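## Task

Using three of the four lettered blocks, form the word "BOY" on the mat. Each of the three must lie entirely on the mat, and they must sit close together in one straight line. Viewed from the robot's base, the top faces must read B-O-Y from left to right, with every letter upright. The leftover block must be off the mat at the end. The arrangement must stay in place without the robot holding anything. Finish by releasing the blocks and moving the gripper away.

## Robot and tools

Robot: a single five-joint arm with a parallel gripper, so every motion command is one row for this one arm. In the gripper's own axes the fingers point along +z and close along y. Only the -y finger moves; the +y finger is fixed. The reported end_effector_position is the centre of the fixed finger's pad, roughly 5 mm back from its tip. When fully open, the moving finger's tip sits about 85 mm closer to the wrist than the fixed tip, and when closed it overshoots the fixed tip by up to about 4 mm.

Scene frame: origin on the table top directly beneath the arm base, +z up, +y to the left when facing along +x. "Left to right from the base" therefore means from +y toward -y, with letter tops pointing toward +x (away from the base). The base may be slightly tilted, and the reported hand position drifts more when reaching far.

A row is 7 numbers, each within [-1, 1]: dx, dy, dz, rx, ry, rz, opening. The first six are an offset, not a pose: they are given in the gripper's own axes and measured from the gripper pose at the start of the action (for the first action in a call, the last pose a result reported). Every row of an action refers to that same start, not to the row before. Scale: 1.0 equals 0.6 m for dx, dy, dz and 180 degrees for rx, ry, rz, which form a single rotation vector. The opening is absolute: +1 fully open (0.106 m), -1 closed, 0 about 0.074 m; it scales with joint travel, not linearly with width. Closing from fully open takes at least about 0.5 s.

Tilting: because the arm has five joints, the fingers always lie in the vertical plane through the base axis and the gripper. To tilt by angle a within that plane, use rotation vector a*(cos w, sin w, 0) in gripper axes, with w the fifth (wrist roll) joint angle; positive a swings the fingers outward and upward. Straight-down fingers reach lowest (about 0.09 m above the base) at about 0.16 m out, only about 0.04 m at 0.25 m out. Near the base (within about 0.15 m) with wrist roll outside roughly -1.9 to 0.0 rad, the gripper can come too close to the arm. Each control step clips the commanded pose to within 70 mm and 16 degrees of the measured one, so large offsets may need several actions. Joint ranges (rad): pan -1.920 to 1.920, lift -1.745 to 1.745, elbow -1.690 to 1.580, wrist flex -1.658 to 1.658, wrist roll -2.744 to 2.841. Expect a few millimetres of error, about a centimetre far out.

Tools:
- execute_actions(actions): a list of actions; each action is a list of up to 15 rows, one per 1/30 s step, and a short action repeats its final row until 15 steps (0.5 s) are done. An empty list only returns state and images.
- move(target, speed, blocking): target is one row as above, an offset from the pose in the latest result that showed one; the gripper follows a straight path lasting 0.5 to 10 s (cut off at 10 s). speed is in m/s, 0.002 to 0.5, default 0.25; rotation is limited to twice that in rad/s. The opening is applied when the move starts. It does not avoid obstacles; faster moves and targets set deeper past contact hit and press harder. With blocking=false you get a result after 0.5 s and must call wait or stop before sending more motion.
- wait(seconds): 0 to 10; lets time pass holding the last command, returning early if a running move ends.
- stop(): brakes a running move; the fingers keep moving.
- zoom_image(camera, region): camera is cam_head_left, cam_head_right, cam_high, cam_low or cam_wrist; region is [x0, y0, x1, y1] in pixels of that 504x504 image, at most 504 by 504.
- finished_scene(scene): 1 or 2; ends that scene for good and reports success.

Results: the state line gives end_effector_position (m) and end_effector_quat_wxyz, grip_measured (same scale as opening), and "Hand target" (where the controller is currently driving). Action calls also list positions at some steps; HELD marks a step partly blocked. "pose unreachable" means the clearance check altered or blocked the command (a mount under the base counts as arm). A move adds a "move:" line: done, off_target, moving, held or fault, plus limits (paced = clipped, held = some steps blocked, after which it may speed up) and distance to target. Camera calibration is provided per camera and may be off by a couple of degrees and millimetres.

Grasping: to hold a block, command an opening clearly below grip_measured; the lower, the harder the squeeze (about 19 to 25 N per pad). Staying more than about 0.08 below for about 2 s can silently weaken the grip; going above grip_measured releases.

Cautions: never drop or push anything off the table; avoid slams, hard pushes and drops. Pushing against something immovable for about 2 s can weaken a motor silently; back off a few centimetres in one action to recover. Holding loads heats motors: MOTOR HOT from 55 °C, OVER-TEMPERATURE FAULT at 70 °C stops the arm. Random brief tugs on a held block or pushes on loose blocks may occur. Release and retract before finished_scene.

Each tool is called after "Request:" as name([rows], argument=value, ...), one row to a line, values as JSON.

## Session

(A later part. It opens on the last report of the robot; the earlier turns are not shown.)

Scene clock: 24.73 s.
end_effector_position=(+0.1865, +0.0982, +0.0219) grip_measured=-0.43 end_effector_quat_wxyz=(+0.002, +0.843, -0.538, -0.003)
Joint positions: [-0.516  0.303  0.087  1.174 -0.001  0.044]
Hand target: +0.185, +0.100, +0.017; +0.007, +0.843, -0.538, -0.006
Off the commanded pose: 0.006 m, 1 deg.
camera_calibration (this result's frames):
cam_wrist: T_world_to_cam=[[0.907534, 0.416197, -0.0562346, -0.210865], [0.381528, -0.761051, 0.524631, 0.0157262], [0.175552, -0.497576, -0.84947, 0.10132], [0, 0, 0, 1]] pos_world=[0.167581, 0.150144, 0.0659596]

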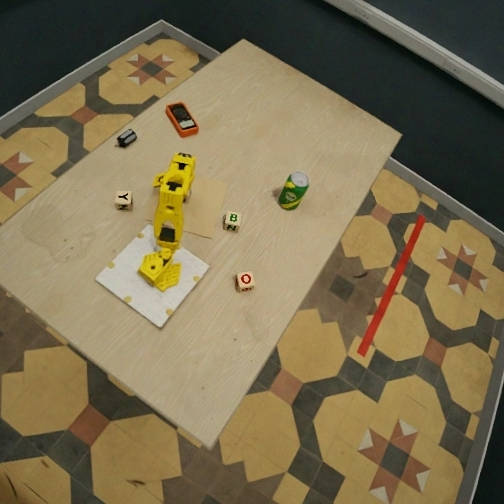

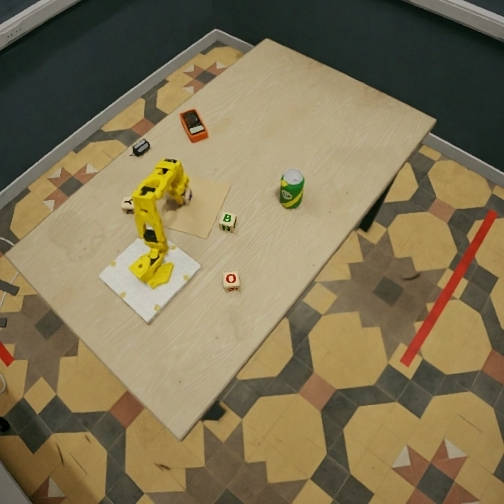

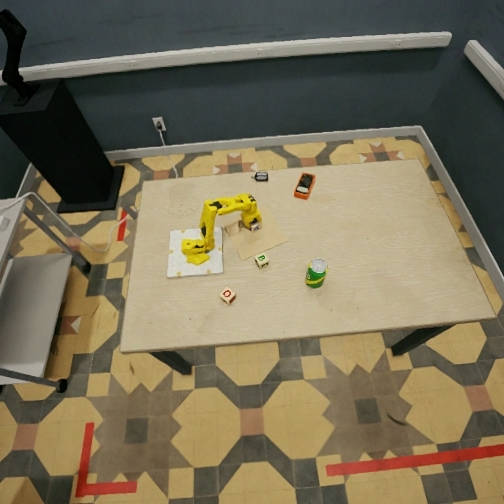

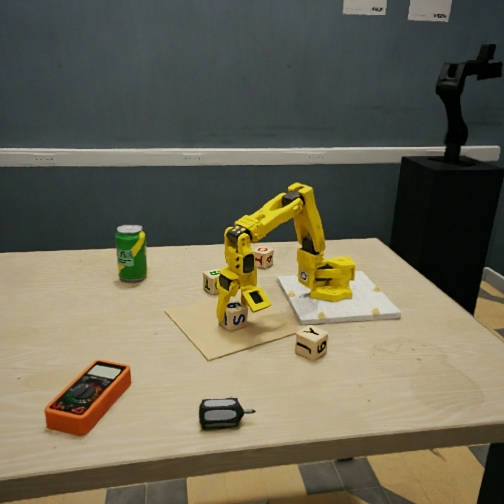

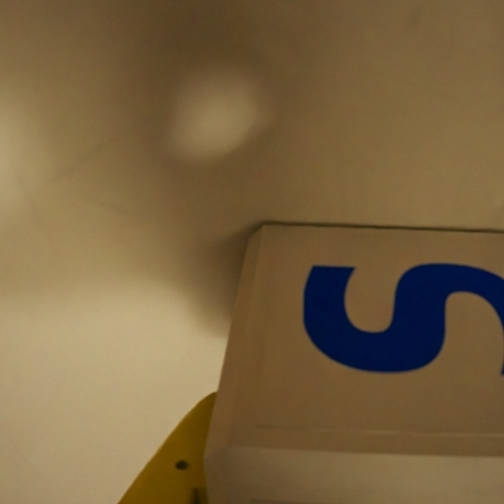

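Request:
execute_actions([
  [[0,0,0.001,-0.003,0,0,-0.495],[0,0,-0.010,-0.003,0,0,-0.495],[0.0029,0.0017,-0.0233,-0.002,0,-0.0009,-0.495],[0.0100,0.0060,-0.0383,-0.001,0,-0.0031,-0.495],[0.0229,0.0137,-0.0533,0,0,-0.0071,-0.495],[0.0400,0.0240,-0.0667,0,0,-0.0124,-0.495],[0.0586,0.0352,-0.0767,0,0,-0.0182,-0.495],[0.0771,0.0464,-0.0850,0,0,-0.0240,-0.495],[0.0957,0.0575,-0.0900,0,0,-0.0297,-0.495],[0.1143,0.0687,-0.0917,0,0,-0.0355,-0.495],[0.1329,0.0799,-0.0917,0,0,-0.0413,-0.495],[0.1514,0.0910,-0.0917,0,0,-0.0471,-0.495],[0.1700,0.1022,-0.0917,0,0,-0.0528,-0.495],[0.1886,0.1133,-0.0917,0,0,-0.0586,-0.495],[0.2057,0.1236,-0.0917,0,0,-0.0639,-0.495]],
])

Scene clock: 26.63 s.
end_effector_position=(+0.1756, +0.0041, +0.0726) grip_measured=-0.45 end_effector_quat_wxyz=(+0.012, +0.870, -0.492, -0.017)
Joint positions: [-0.077 -0.059  0.182  1.476  0.544  0.043]
Hand target: +0.168, -0.033, +0.075; +0.010, +0.882, -0.471, -0.020
Off the commanded pose: 0.049 m, 6 deg.
Step readings (end_effector_position):
0: (+0.1865, +0.0982, +0.0219)
1: (+0.1865, +0.0982, +0.0219)
2: (+0.1862, +0.0980, +0.0223)
4: (+0.1855, +0.0973, +0.0271)
8: (+0.1836, +0.0797, +0.0489)
15: end_effector_position above
camera_calibration (this result's frames):
cam_wrist: T_world_to_cam=[[0.856015, 0.50945, -0.0877416, -0.147991], [0.477641, -0.714527, 0.511186, -0.0944211], [0.19773, -0.479492, -0.85498, 0.0959891], [0, 0, 0, 1]] pos_world=[0.152802, 0.0539538, 0.11735]

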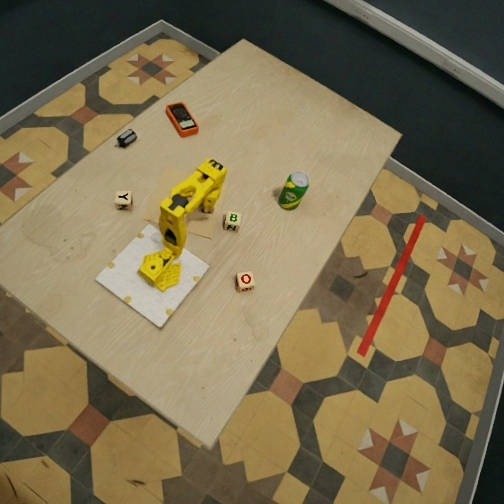

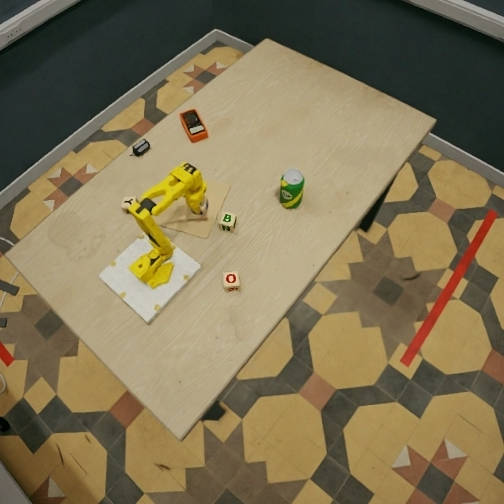

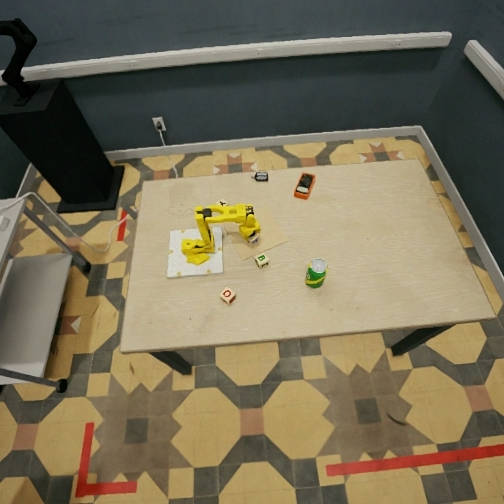

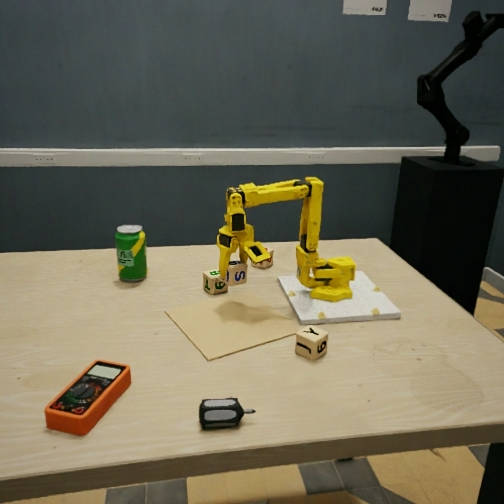

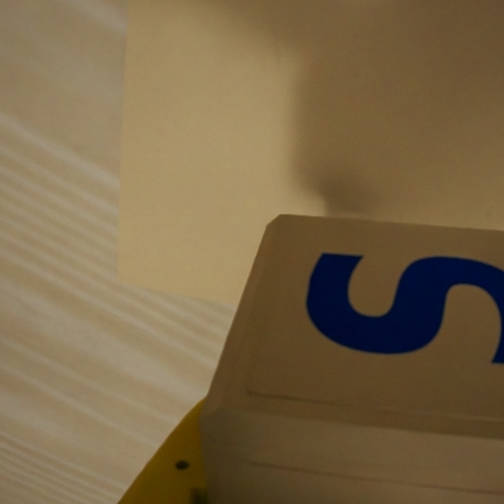

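Request:
execute_actions(actions=[])

Scene clock: 27.03 s.
end_effector_position=(+0.1723, -0.0318, +0.0762) grip_measured=-0.45 end_effector_quat_wxyz=(+0.007, +0.882, -0.471, -0.012)
Joint positions: [ 0.12  -0.095  0.196  1.484  0.791  0.043]
Hand target: +0.168, -0.033, +0.075; +0.009, +0.882, -0.471, -0.019
Off the commanded pose: 0.013 m, 3 deg.
camera_calibration (this result's frames):
cam_wrist: T_world_to_cam=[[0.831126, 0.551226, -0.0733447, -0.122074], [0.505069, -0.693097, 0.514317, -0.124624], [0.23267, -0.464506, -0.854458, 0.0768909], [0, 0, 0, 1]] pos_world=[0.146512, 0.0166303, 0.120843]

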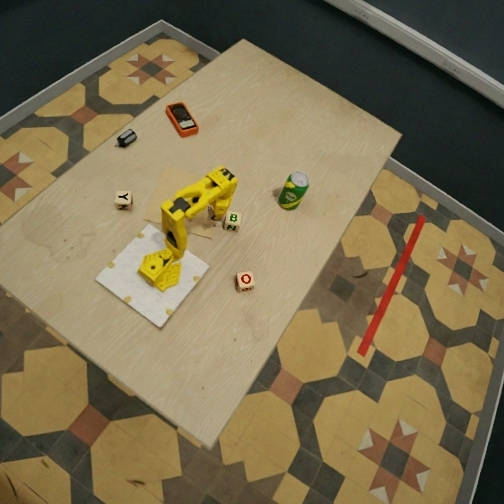

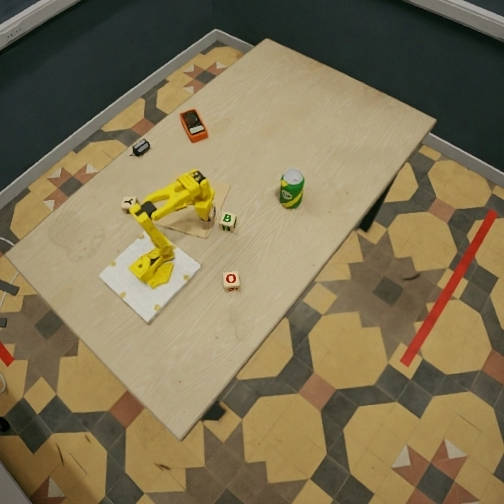

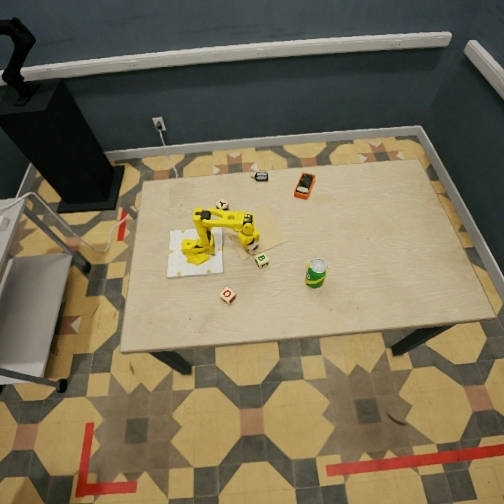

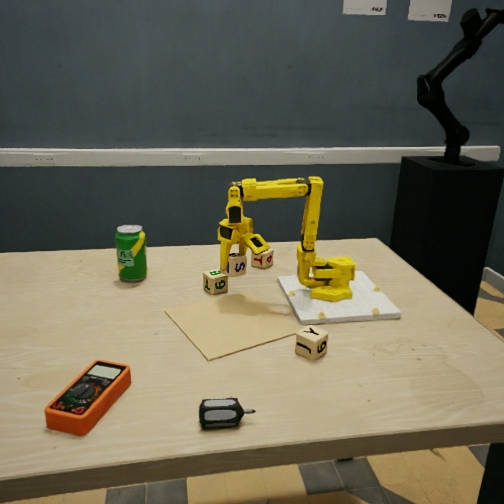

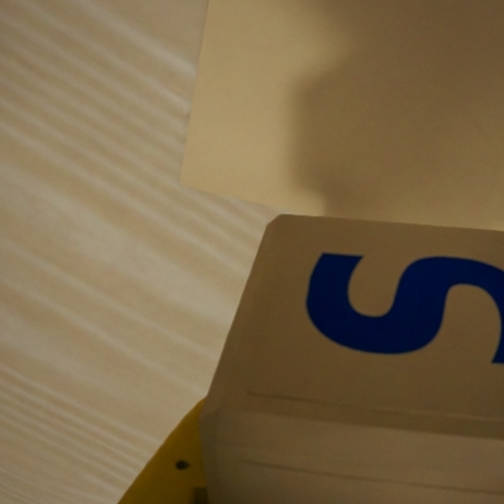

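Request:
zoom_image(camera="cam_low", region=[195, 215, 285, 300])

Region (195, 215, 285, 300) of cam_low's 504x504 image, scaled by 5.600, with more detail than that image has.

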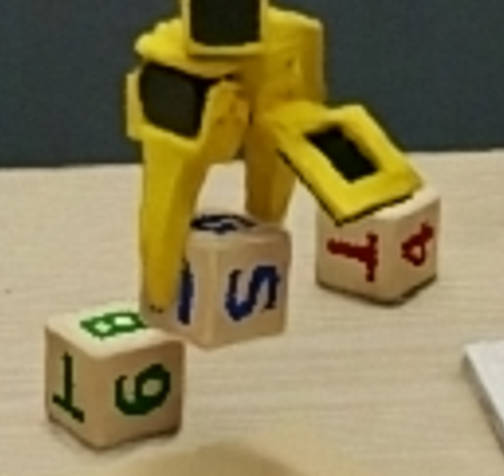

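Request:
execute_actions([
  [[0.0102,0.0086,0.0026,0.001,0.0009,0,-0.51],[0.0254,0.0215,0.0026,0.0014,0.0008,0,-0.51],[0.0419,0.0356,0.0027,0.0018,0.0007,0,-0.51],[0.0584,0.0496,0.0028,0.0023,0.0006,0,-0.51],[0.0749,0.0637,0.0029,0.0027,0.0005,0,-0.51],[0.0914,0.0777,0.0038,0.0032,0.0003,0,-0.51],[0.1080,0.0916,0.0106,0.0036,0.0002,0,-0.51],[0.1234,0.1043,0.0223,0.0041,0.0001,0,-0.51],[0.1376,0.1158,0.0374,0.0045,0,0,-0.51],[0.1486,0.1246,0.0541,0.0048,-0.0001,0,-0.51],[0.1558,0.1301,0.0708,0.005,-0.0002,0,-0.51],[0.1586,0.1320,0.0842,0.005,-0.0002,0,-0.51],[0.1587,0.1318,0.0925,0.005,-0.0002,0,-0.51],[0.1587,0.1317,0.0975,0.005,-0.0002,0,-0.51],[0.1588,0.1316,0.1000,0.005,-0.0002,0,-0.51]],
])

Scene clock: 30.93 s.
end_effector_position=(+0.1527, -0.1444, +0.0338) grip_measured=-0.45 end_effector_quat_wxyz=(+0.005, +0.880, -0.475, -0.005)
Joint positions: [0.69  0.224 0.116 1.229 1.351 0.043]
Hand target: +0.155, -0.153, +0.020; +0.005, +0.882, -0.472, -0.005
Off the commanded pose: 0.021 m, 1 deg.
Step readings (end_effector_position):
0: (+0.1723, -0.0318, +0.0762)
1: (+0.1723, -0.0321, +0.0762)
2: (+0.1723, -0.0335, +0.0762)
4: (+0.1708, -0.0439, +0.0762)
8: (+0.1629, -0.0840, +0.0747)
15: end_effector_position above
camera_calibration (this result's frames):
cam_wrist: T_world_to_cam=[[0.837131, 0.543425, -0.0624567, -0.0492404], [0.490961, -0.696109, 0.523822, -0.169575], [0.241181, -0.469171, -0.849535, -0.00918479], [0, 0, 0, 1]] pos_world=[0.126691, -0.0955938, 0.0779491]

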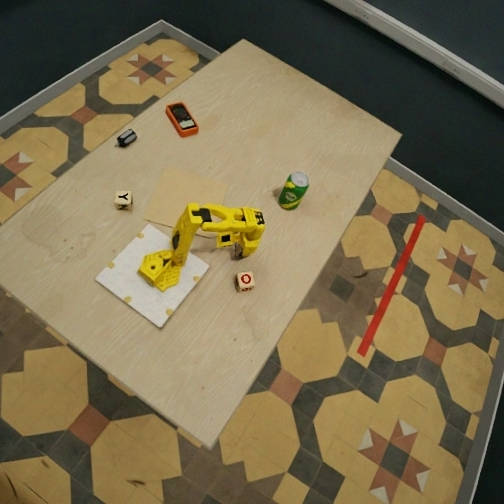

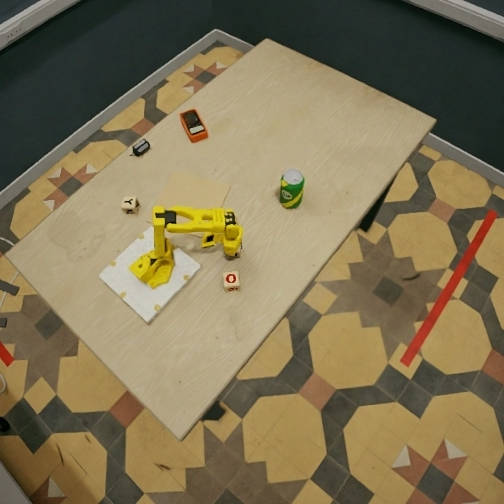

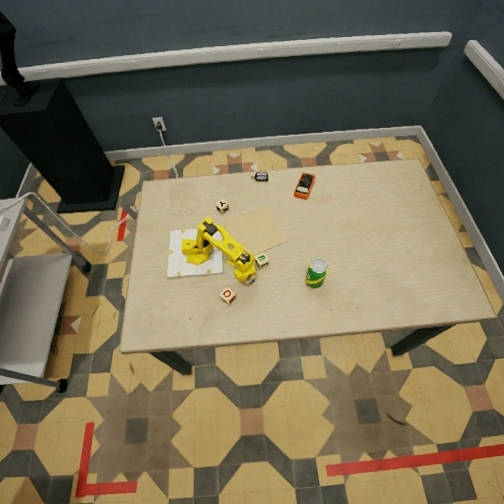

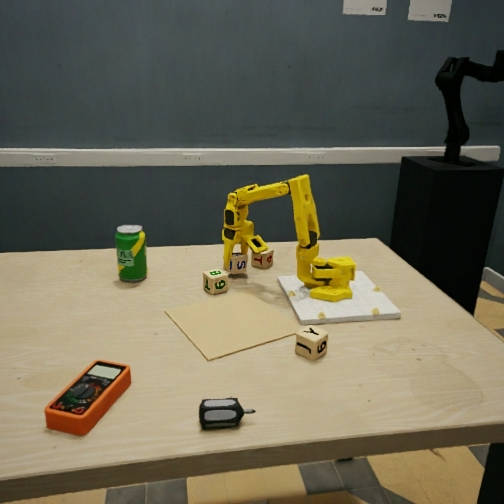

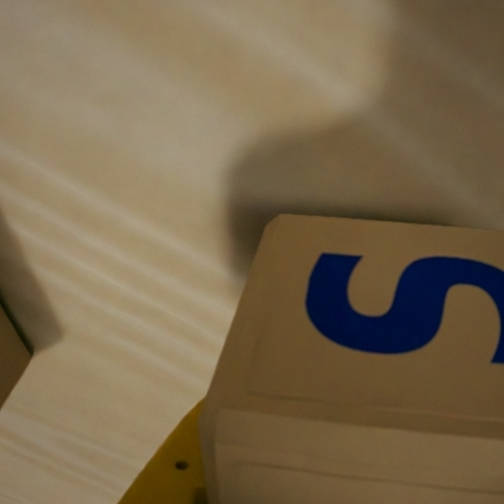

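Request:
zoom_image(camera="cam_head_left", region=[135, 160, 235, 245])

Request:
zoom_image(camera="cam_head_right", region=[110, 165, 240, 245])

Request:
execute_actions(actions=[])

Region (135, 160, 235, 245) of cam_head_left's 504x504 image, scaled by 5.040, with more detail than that image has; it fills the top 428 rows of this view, and the rest is white.

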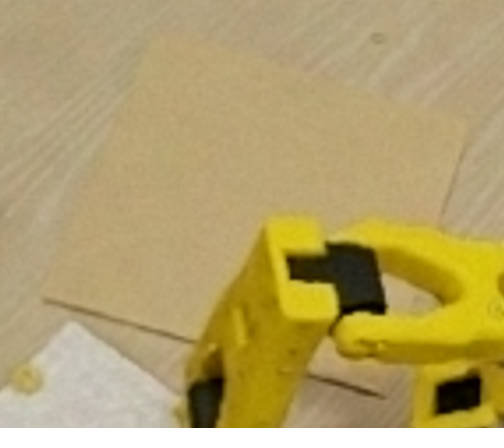

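Region (110, 165, 240, 245) of cam_head_right's 504x504 image, scaled by 3.877, with more detail than that image has; it fills the top 310 rows of this view, and the rest is white.

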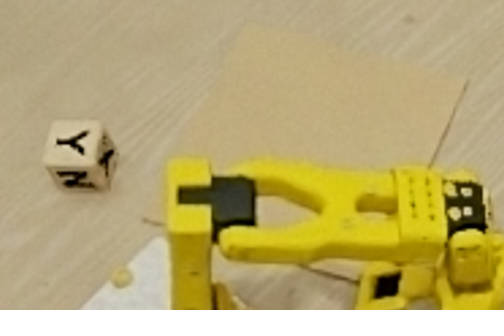

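Scene clock: 31.20 s.
end_effector_position=(+0.1555, -0.1501, +0.0225) grip_measured=-0.45 end_effector_quat_wxyz=(+0.004, +0.882, -0.471, -0.005)
Joint positions: [0.7   0.307 0.085 1.179 1.37  0.043]
Hand target: +0.155, -0.153, +0.020; +0.004, +0.882, -0.471, -0.006
Off the commanded pose: 0.008 m, 1 deg.
camera_calibration (this result's frames):
cam_wrist: T_world_to_cam=[[0.83203, 0.551162, -0.062816, -0.0471798], [0.497954, -0.692163, 0.522448, -0.169415], [0.244475, -0.465972, -0.850354, -0.0222], [0, 0, 0, 1]] pos_world=[0.129043, -0.101604, 0.0666692]

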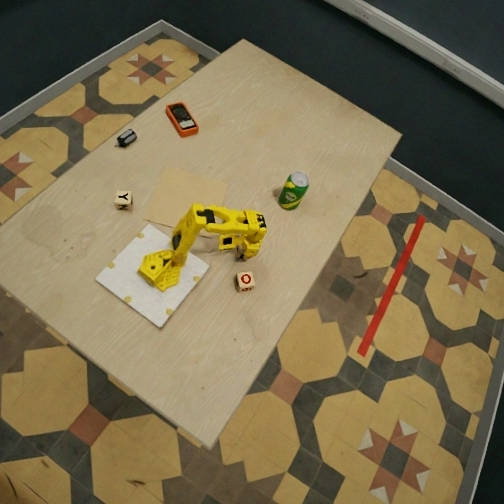

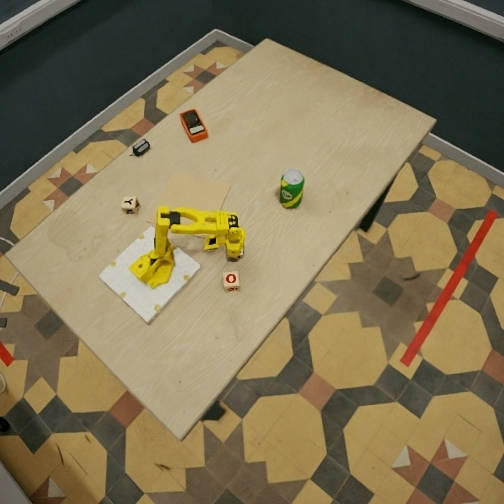

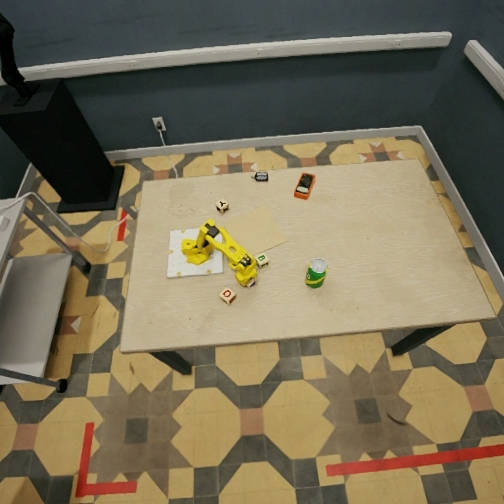

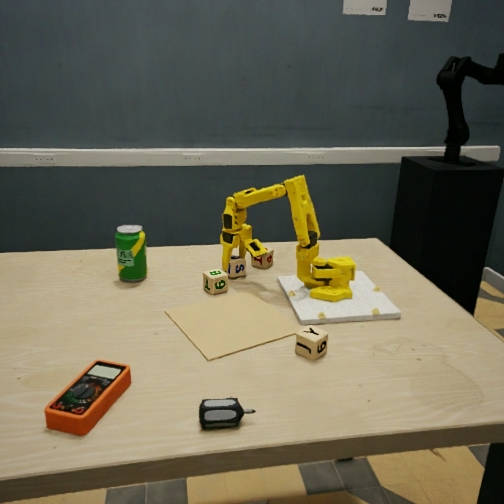

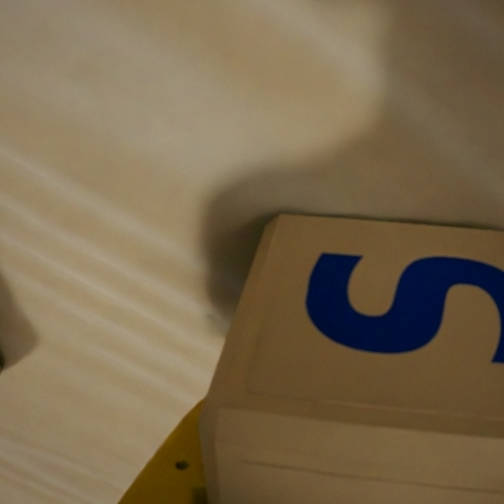

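Request:
execute_actions([
  [[0,0,0.0033,0,0,0,-0.41],[0.0001,0.0033,0.0034,0,0,0,-0.31],[0.0002,0.0050,-0.0016,0,0,0,-0.23],[0.0002,0.0051,-0.0133,0,0,0,-0.18],[0.0001,0.0053,-0.0283,0,0,0,-0.17],[0.0001,0.0088,-0.0432,0,0,-0.0015,-0.17],[0.0006,0.0206,-0.0564,0,0,-0.0066,-0.17],[0.0014,0.0391,-0.0662,0,0,-0.015,-0.17],[0.0023,0.0607,-0.0693,0,0,-0.025,-0.15],[0.0033,0.0824,-0.0691,0,0,-0.035,-0.12],[0.0042,0.1040,-0.0688,0,0,-0.045,-0.1],[0.0052,0.1256,-0.0686,0,0,-0.055,-0.1],[0.0061,0.1456,-0.0683,0,0,-0.064,-0.1],[0.0069,0.1639,-0.0681,0,0,-0.072,-0.1],[0.0075,0.1789,-0.0679,0,0,-0.0785,-0.1]],
])

Scene clock: 44.97 s.
end_effector_position=(+0.0991, -0.1898, +0.0611) grip_measured=-0.12 end_effector_quat_wxyz=(+0.007, +0.909, -0.416, -0.001)
Joint positions: [ 1.024  0.164 -0.002  1.398  1.817  0.066]
Hand target: +0.071, -0.208, +0.065; +0.014, +0.926, -0.378, +0.004
Off the commanded pose: 0.038 m, 7 deg.
Step readings (end_effector_position):
0: (+0.1557, -0.1503, +0.0225)
1: (+0.1557, -0.1503, +0.0225)
2: (+0.1557, -0.1503, +0.0225)
4: (+0.1555, -0.1505, +0.0225)
8: (+0.1522, -0.1518, +0.0394)
15: end_effector_position above
camera_calibration (this result's frames):
cam_wrist: T_world_to_cam=[[0.758537, 0.648489, -0.0639027, 0.0498026], [0.576381, -0.621961, 0.530046, -0.183916], [0.303984, -0.438892, -0.845557, 0.00490956], [0, 0, 0, 1]] pos_world=[0.0667364, -0.14453, 0.104818]

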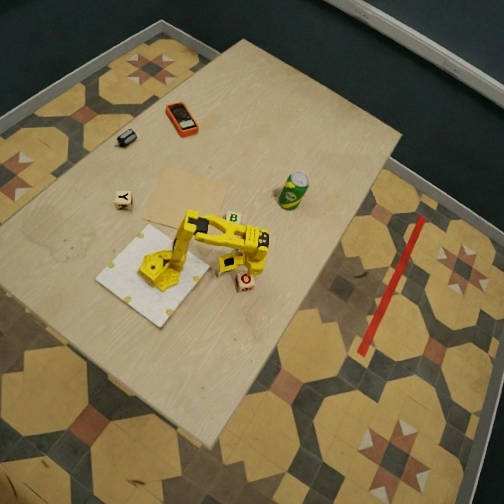

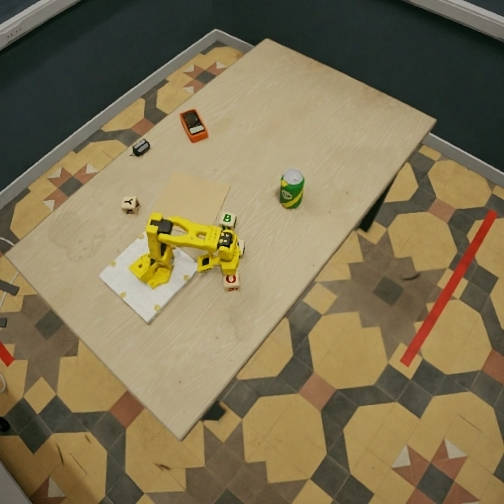

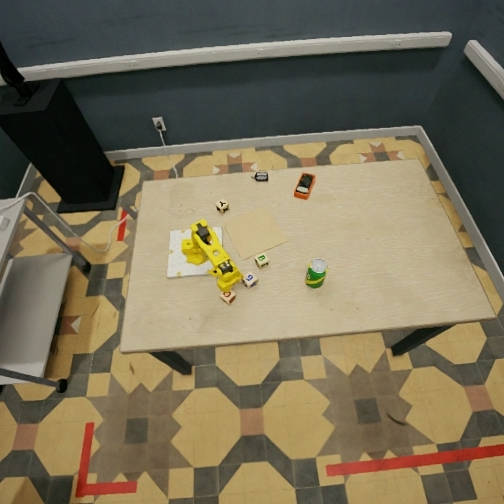

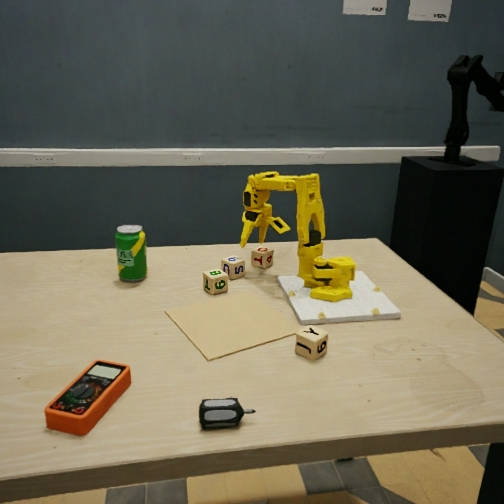

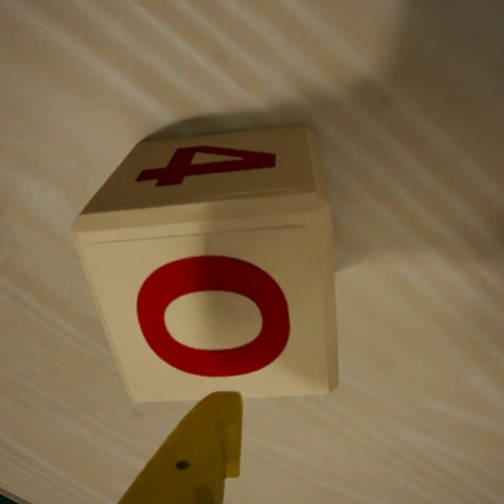

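Request:
execute_actions(actions=[])

Scene clock: 46.23 s.
end_effector_position=(+0.0732, -0.2081, +0.0659) grip_measured=-0.11 end_effector_quat_wxyz=(+0.018, +0.925, -0.379, +0.007)
Joint positions: [ 1.171  0.164 -0.033  1.401  2.045  0.067]
Hand target: +0.071, -0.208, +0.065; +0.014, +0.925, -0.379, +0.004
Off the commanded pose: 0.007 m, 3 deg.
camera_calibration (this result's frames):
cam_wrist: T_world_to_cam=[[0.703666, 0.706371, -0.0767749, 0.0985634], [0.621078, -0.55899, 0.549356, -0.174301], [0.345133, -0.434246, -0.832054, 0.0058372], [0, 0, 0, 1]] pos_world=[0.0368841, -0.16452, 0.108177]

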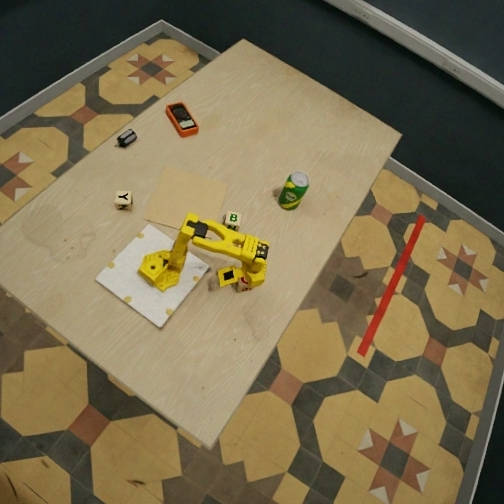

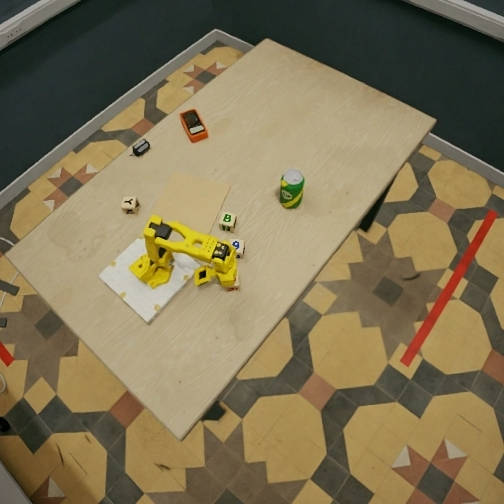

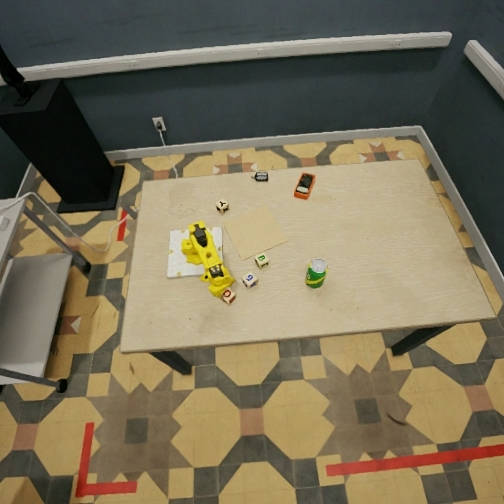

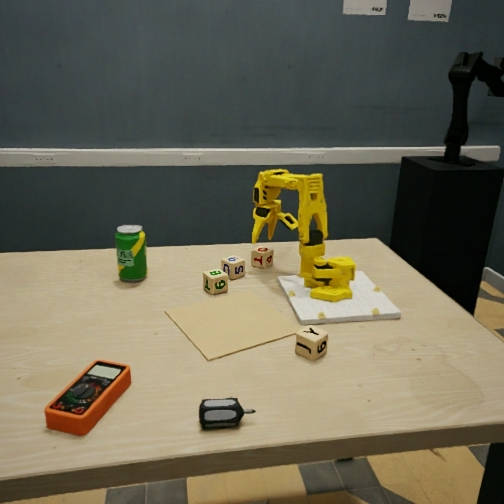

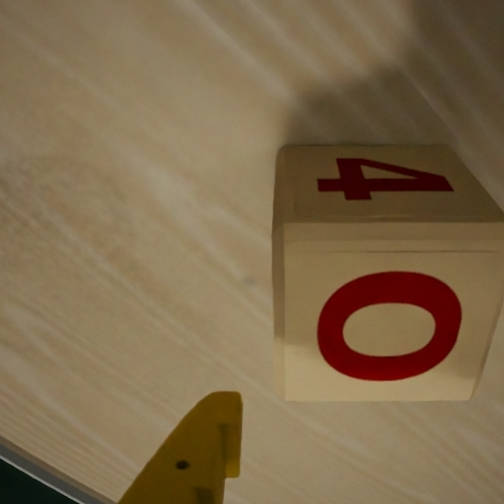

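Request:
zoom_image(camera="cam_wrist", region=[200, 130, 504, 434])

Region (200, 130, 504, 434) of cam_wrist's 504x504 image, scaled by 1.658.

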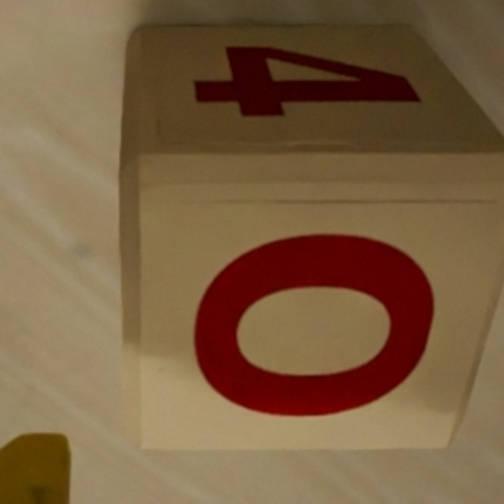

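Request:
execute_actions([
  [[-0.002,0.002,0.0063,0.0015,-0.0035,-0.002,-0.1],[-0.001,0.0014,0.0143,0.0022,-0.005,-0.0045,-0.1],[0.0,0.0005,0.0255,0.0033,-0.0072,-0.0073,-0.1],[0.0006,-0.0005,0.0383,0.0044,-0.0098,-0.010,-0.1],[0.0006,-0.0014,0.051,0.0053,-0.0117,-0.012,-0.1],[0.0006,-0.0024,0.063,0.0059,-0.013,-0.0133,-0.12],[0.0006,-0.0033,0.0726,0.0059,-0.013,-0.0133,-0.18],[0.0005,-0.005,0.0782,0.0059,-0.013,-0.0133,-0.25],[0.0004,-0.007,0.0812,0.0059,-0.013,-0.0133,-0.32],[0.0003,-0.0088,0.0812,0.0059,-0.013,-0.0133,-0.38],[0.0003,-0.010,0.0812,0.0059,-0.013,-0.0133,-0.42],[0.0003,-0.0105,0.0812,0.0059,-0.013,-0.0133,-0.455],[0.0003,-0.0105,0.0812,0.0059,-0.013,-0.0133,-0.485],[0.0003,-0.0105,0.0812,0.0059,-0.013,-0.0133,-0.51],[0.0003,-0.0105,0.0812,0.0059,-0.013,-0.0133,-0.51]],
])

Request:
execute_actions(actions=[])

Scene clock: 51.47 s.
end_effector_position=(+0.0766, -0.2087, +0.0237) grip_measured=-0.44 end_effector_quat_wxyz=(+0.011, +0.933, -0.361, +0.001)
Joint positions: [1.156 0.289 0.113 1.15  2.068 0.044]
Hand target: +0.077, -0.204, +0.018; +0.001, +0.933, -0.359, -0.008
Off the commanded pose: 0.008 m, 2 deg.
Step readings (end_effector_position):
0: (+0.0732, -0.2081, +0.0659)
1: (+0.0732, -0.2081, +0.0659)
2: (+0.0733, -0.2083, +0.0659)
4: (+0.0737, -0.2094, +0.0619)
8: (+0.0728, -0.2077, +0.0386)
15: end_effector_position above
camera_calibration (this result's frames):
cam_wrist: T_world_to_cam=[[0.675685, 0.733915, -0.0694146, 0.101135], [0.646153, -0.544284, 0.535015, -0.152149], [0.354874, -0.406354, -0.841986, -0.0253485], [0, 0, 0, 1]] pos_world=[0.0389716, -0.167337, 0.067079]

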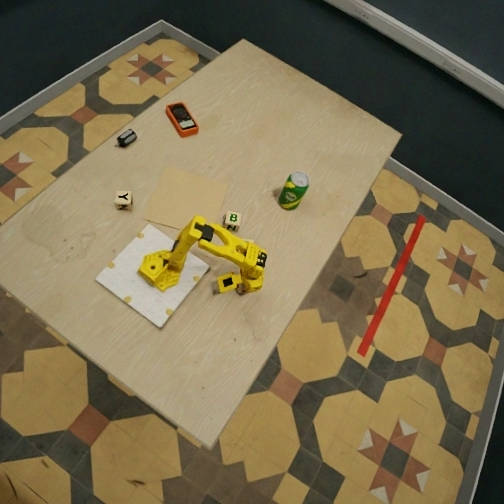

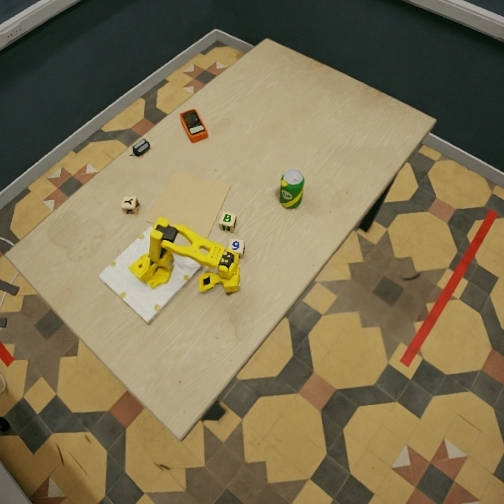

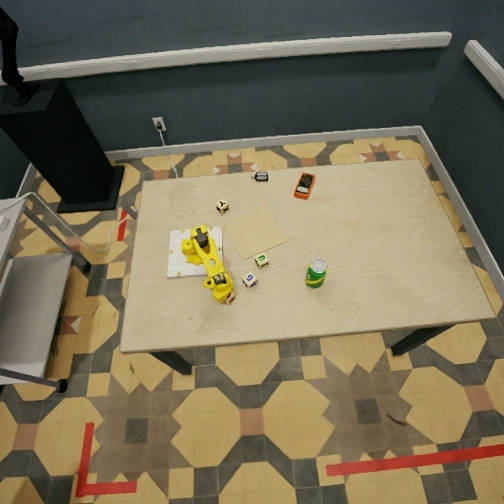

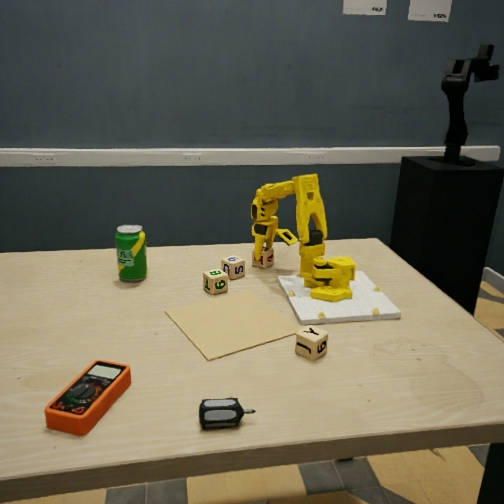

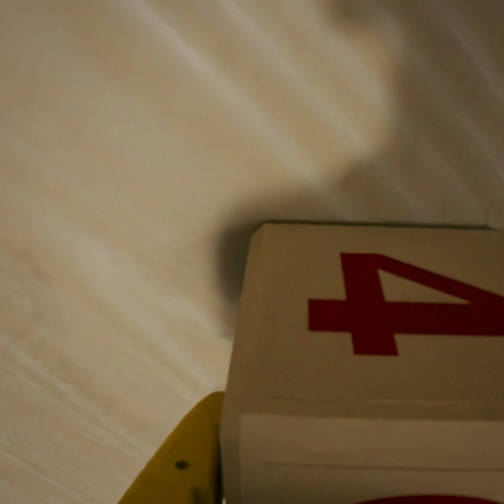

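Scene clock: 51.47 s.
end_effector_position=(+0.0766, -0.2087, +0.0237) grip_measured=-0.44 end_effector_quat_wxyz=(+0.011, +0.933, -0.361, +0.001)
Joint positions: [1.156 0.289 0.113 1.15  2.068 0.044]
Hand target: +0.077, -0.204, +0.018; +0.001, +0.933, -0.359, -0.008
Off the commanded pose: 0.008 m, 2 deg.
camera_calibration (this result's frames):
cam_wrist: T_world_to_cam=[[0.675685, 0.733915, -0.0694146, 0.101135], [0.646153, -0.544284, 0.535015, -0.152149], [0.354874, -0.406354, -0.841986, -0.0253485], [0, 0, 0, 1]] pos_world=[0.0389716, -0.167337, 0.067079]

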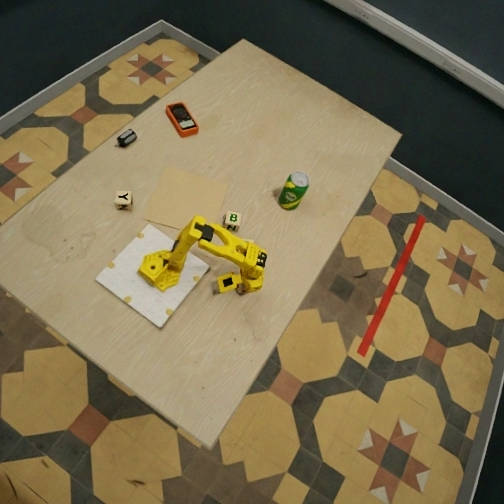

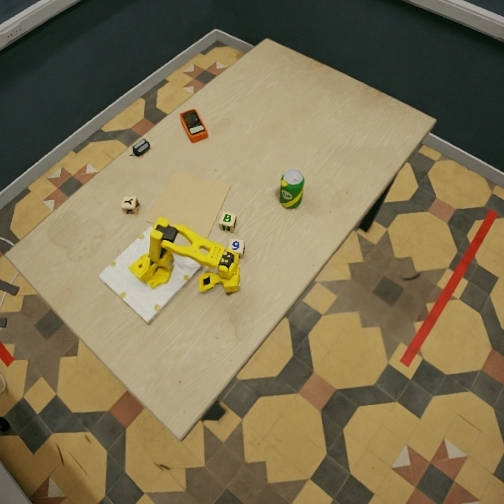

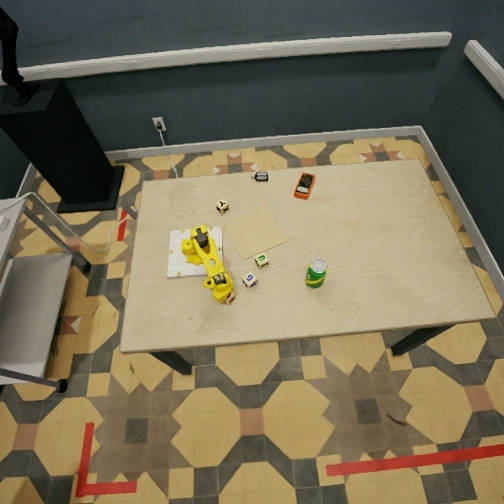

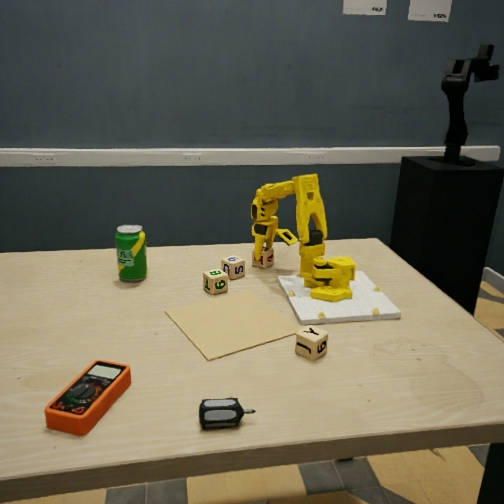

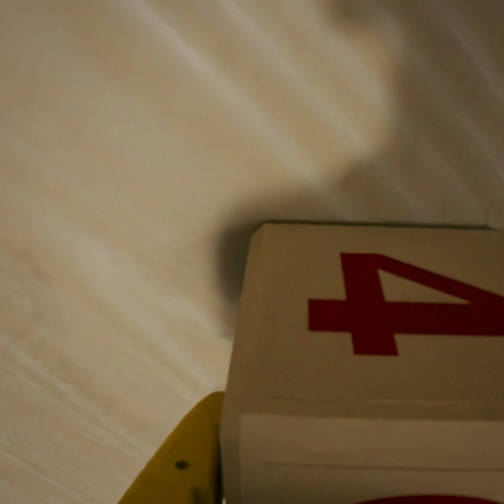

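Request:
execute_actions(actions=[])

Scene clock: 51.57 s.
end_effector_position=(+0.0767, -0.2090, +0.0238) grip_measured=-0.44 end_effector_quat_wxyz=(+0.012, +0.933, -0.361, +0.001)
Joint positions: [1.156 0.289 0.113 1.148 2.068 0.044]
Hand target: +0.077, -0.204, +0.018; +0.001, +0.933, -0.359, -0.008
Off the commanded pose: 0.008 m, 2 deg.
camera_calibration (this result's frames):
cam_wrist: T_world_to_cam=[[0.67571, 0.73383, -0.0700708, 0.101237], [0.645857, -0.543509, 0.536159, -0.15218], [0.355365, -0.407544, -0.841203, -0.0257704], [0, 0, 0, 1]] pos_world=[0.0390381, -0.167504, 0.0670085]

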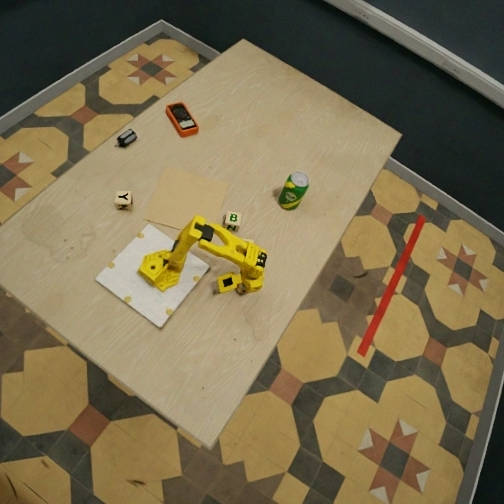

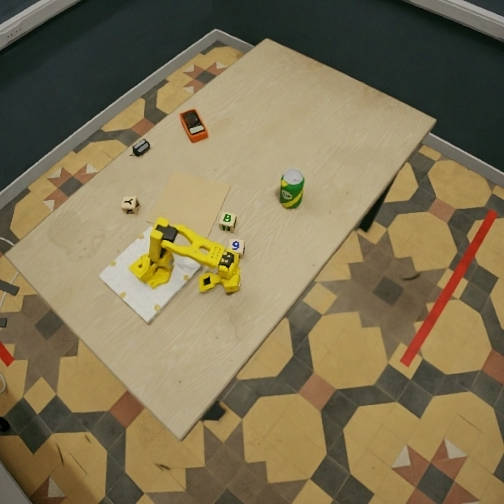

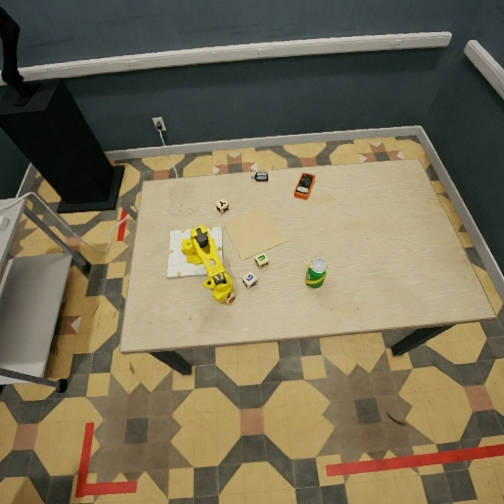

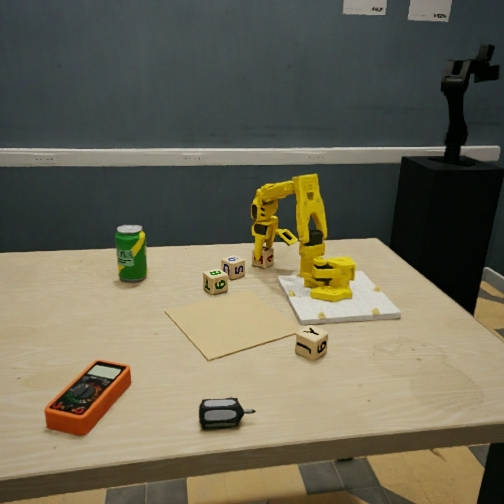

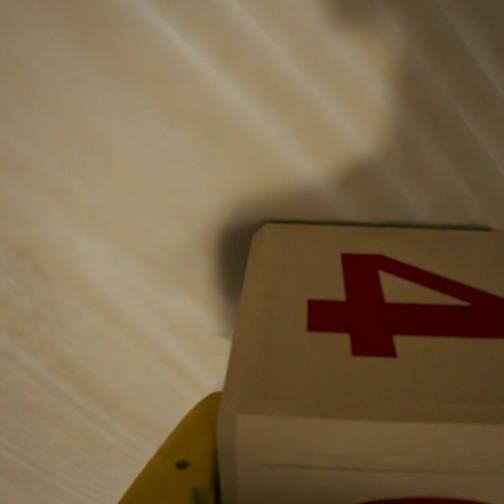

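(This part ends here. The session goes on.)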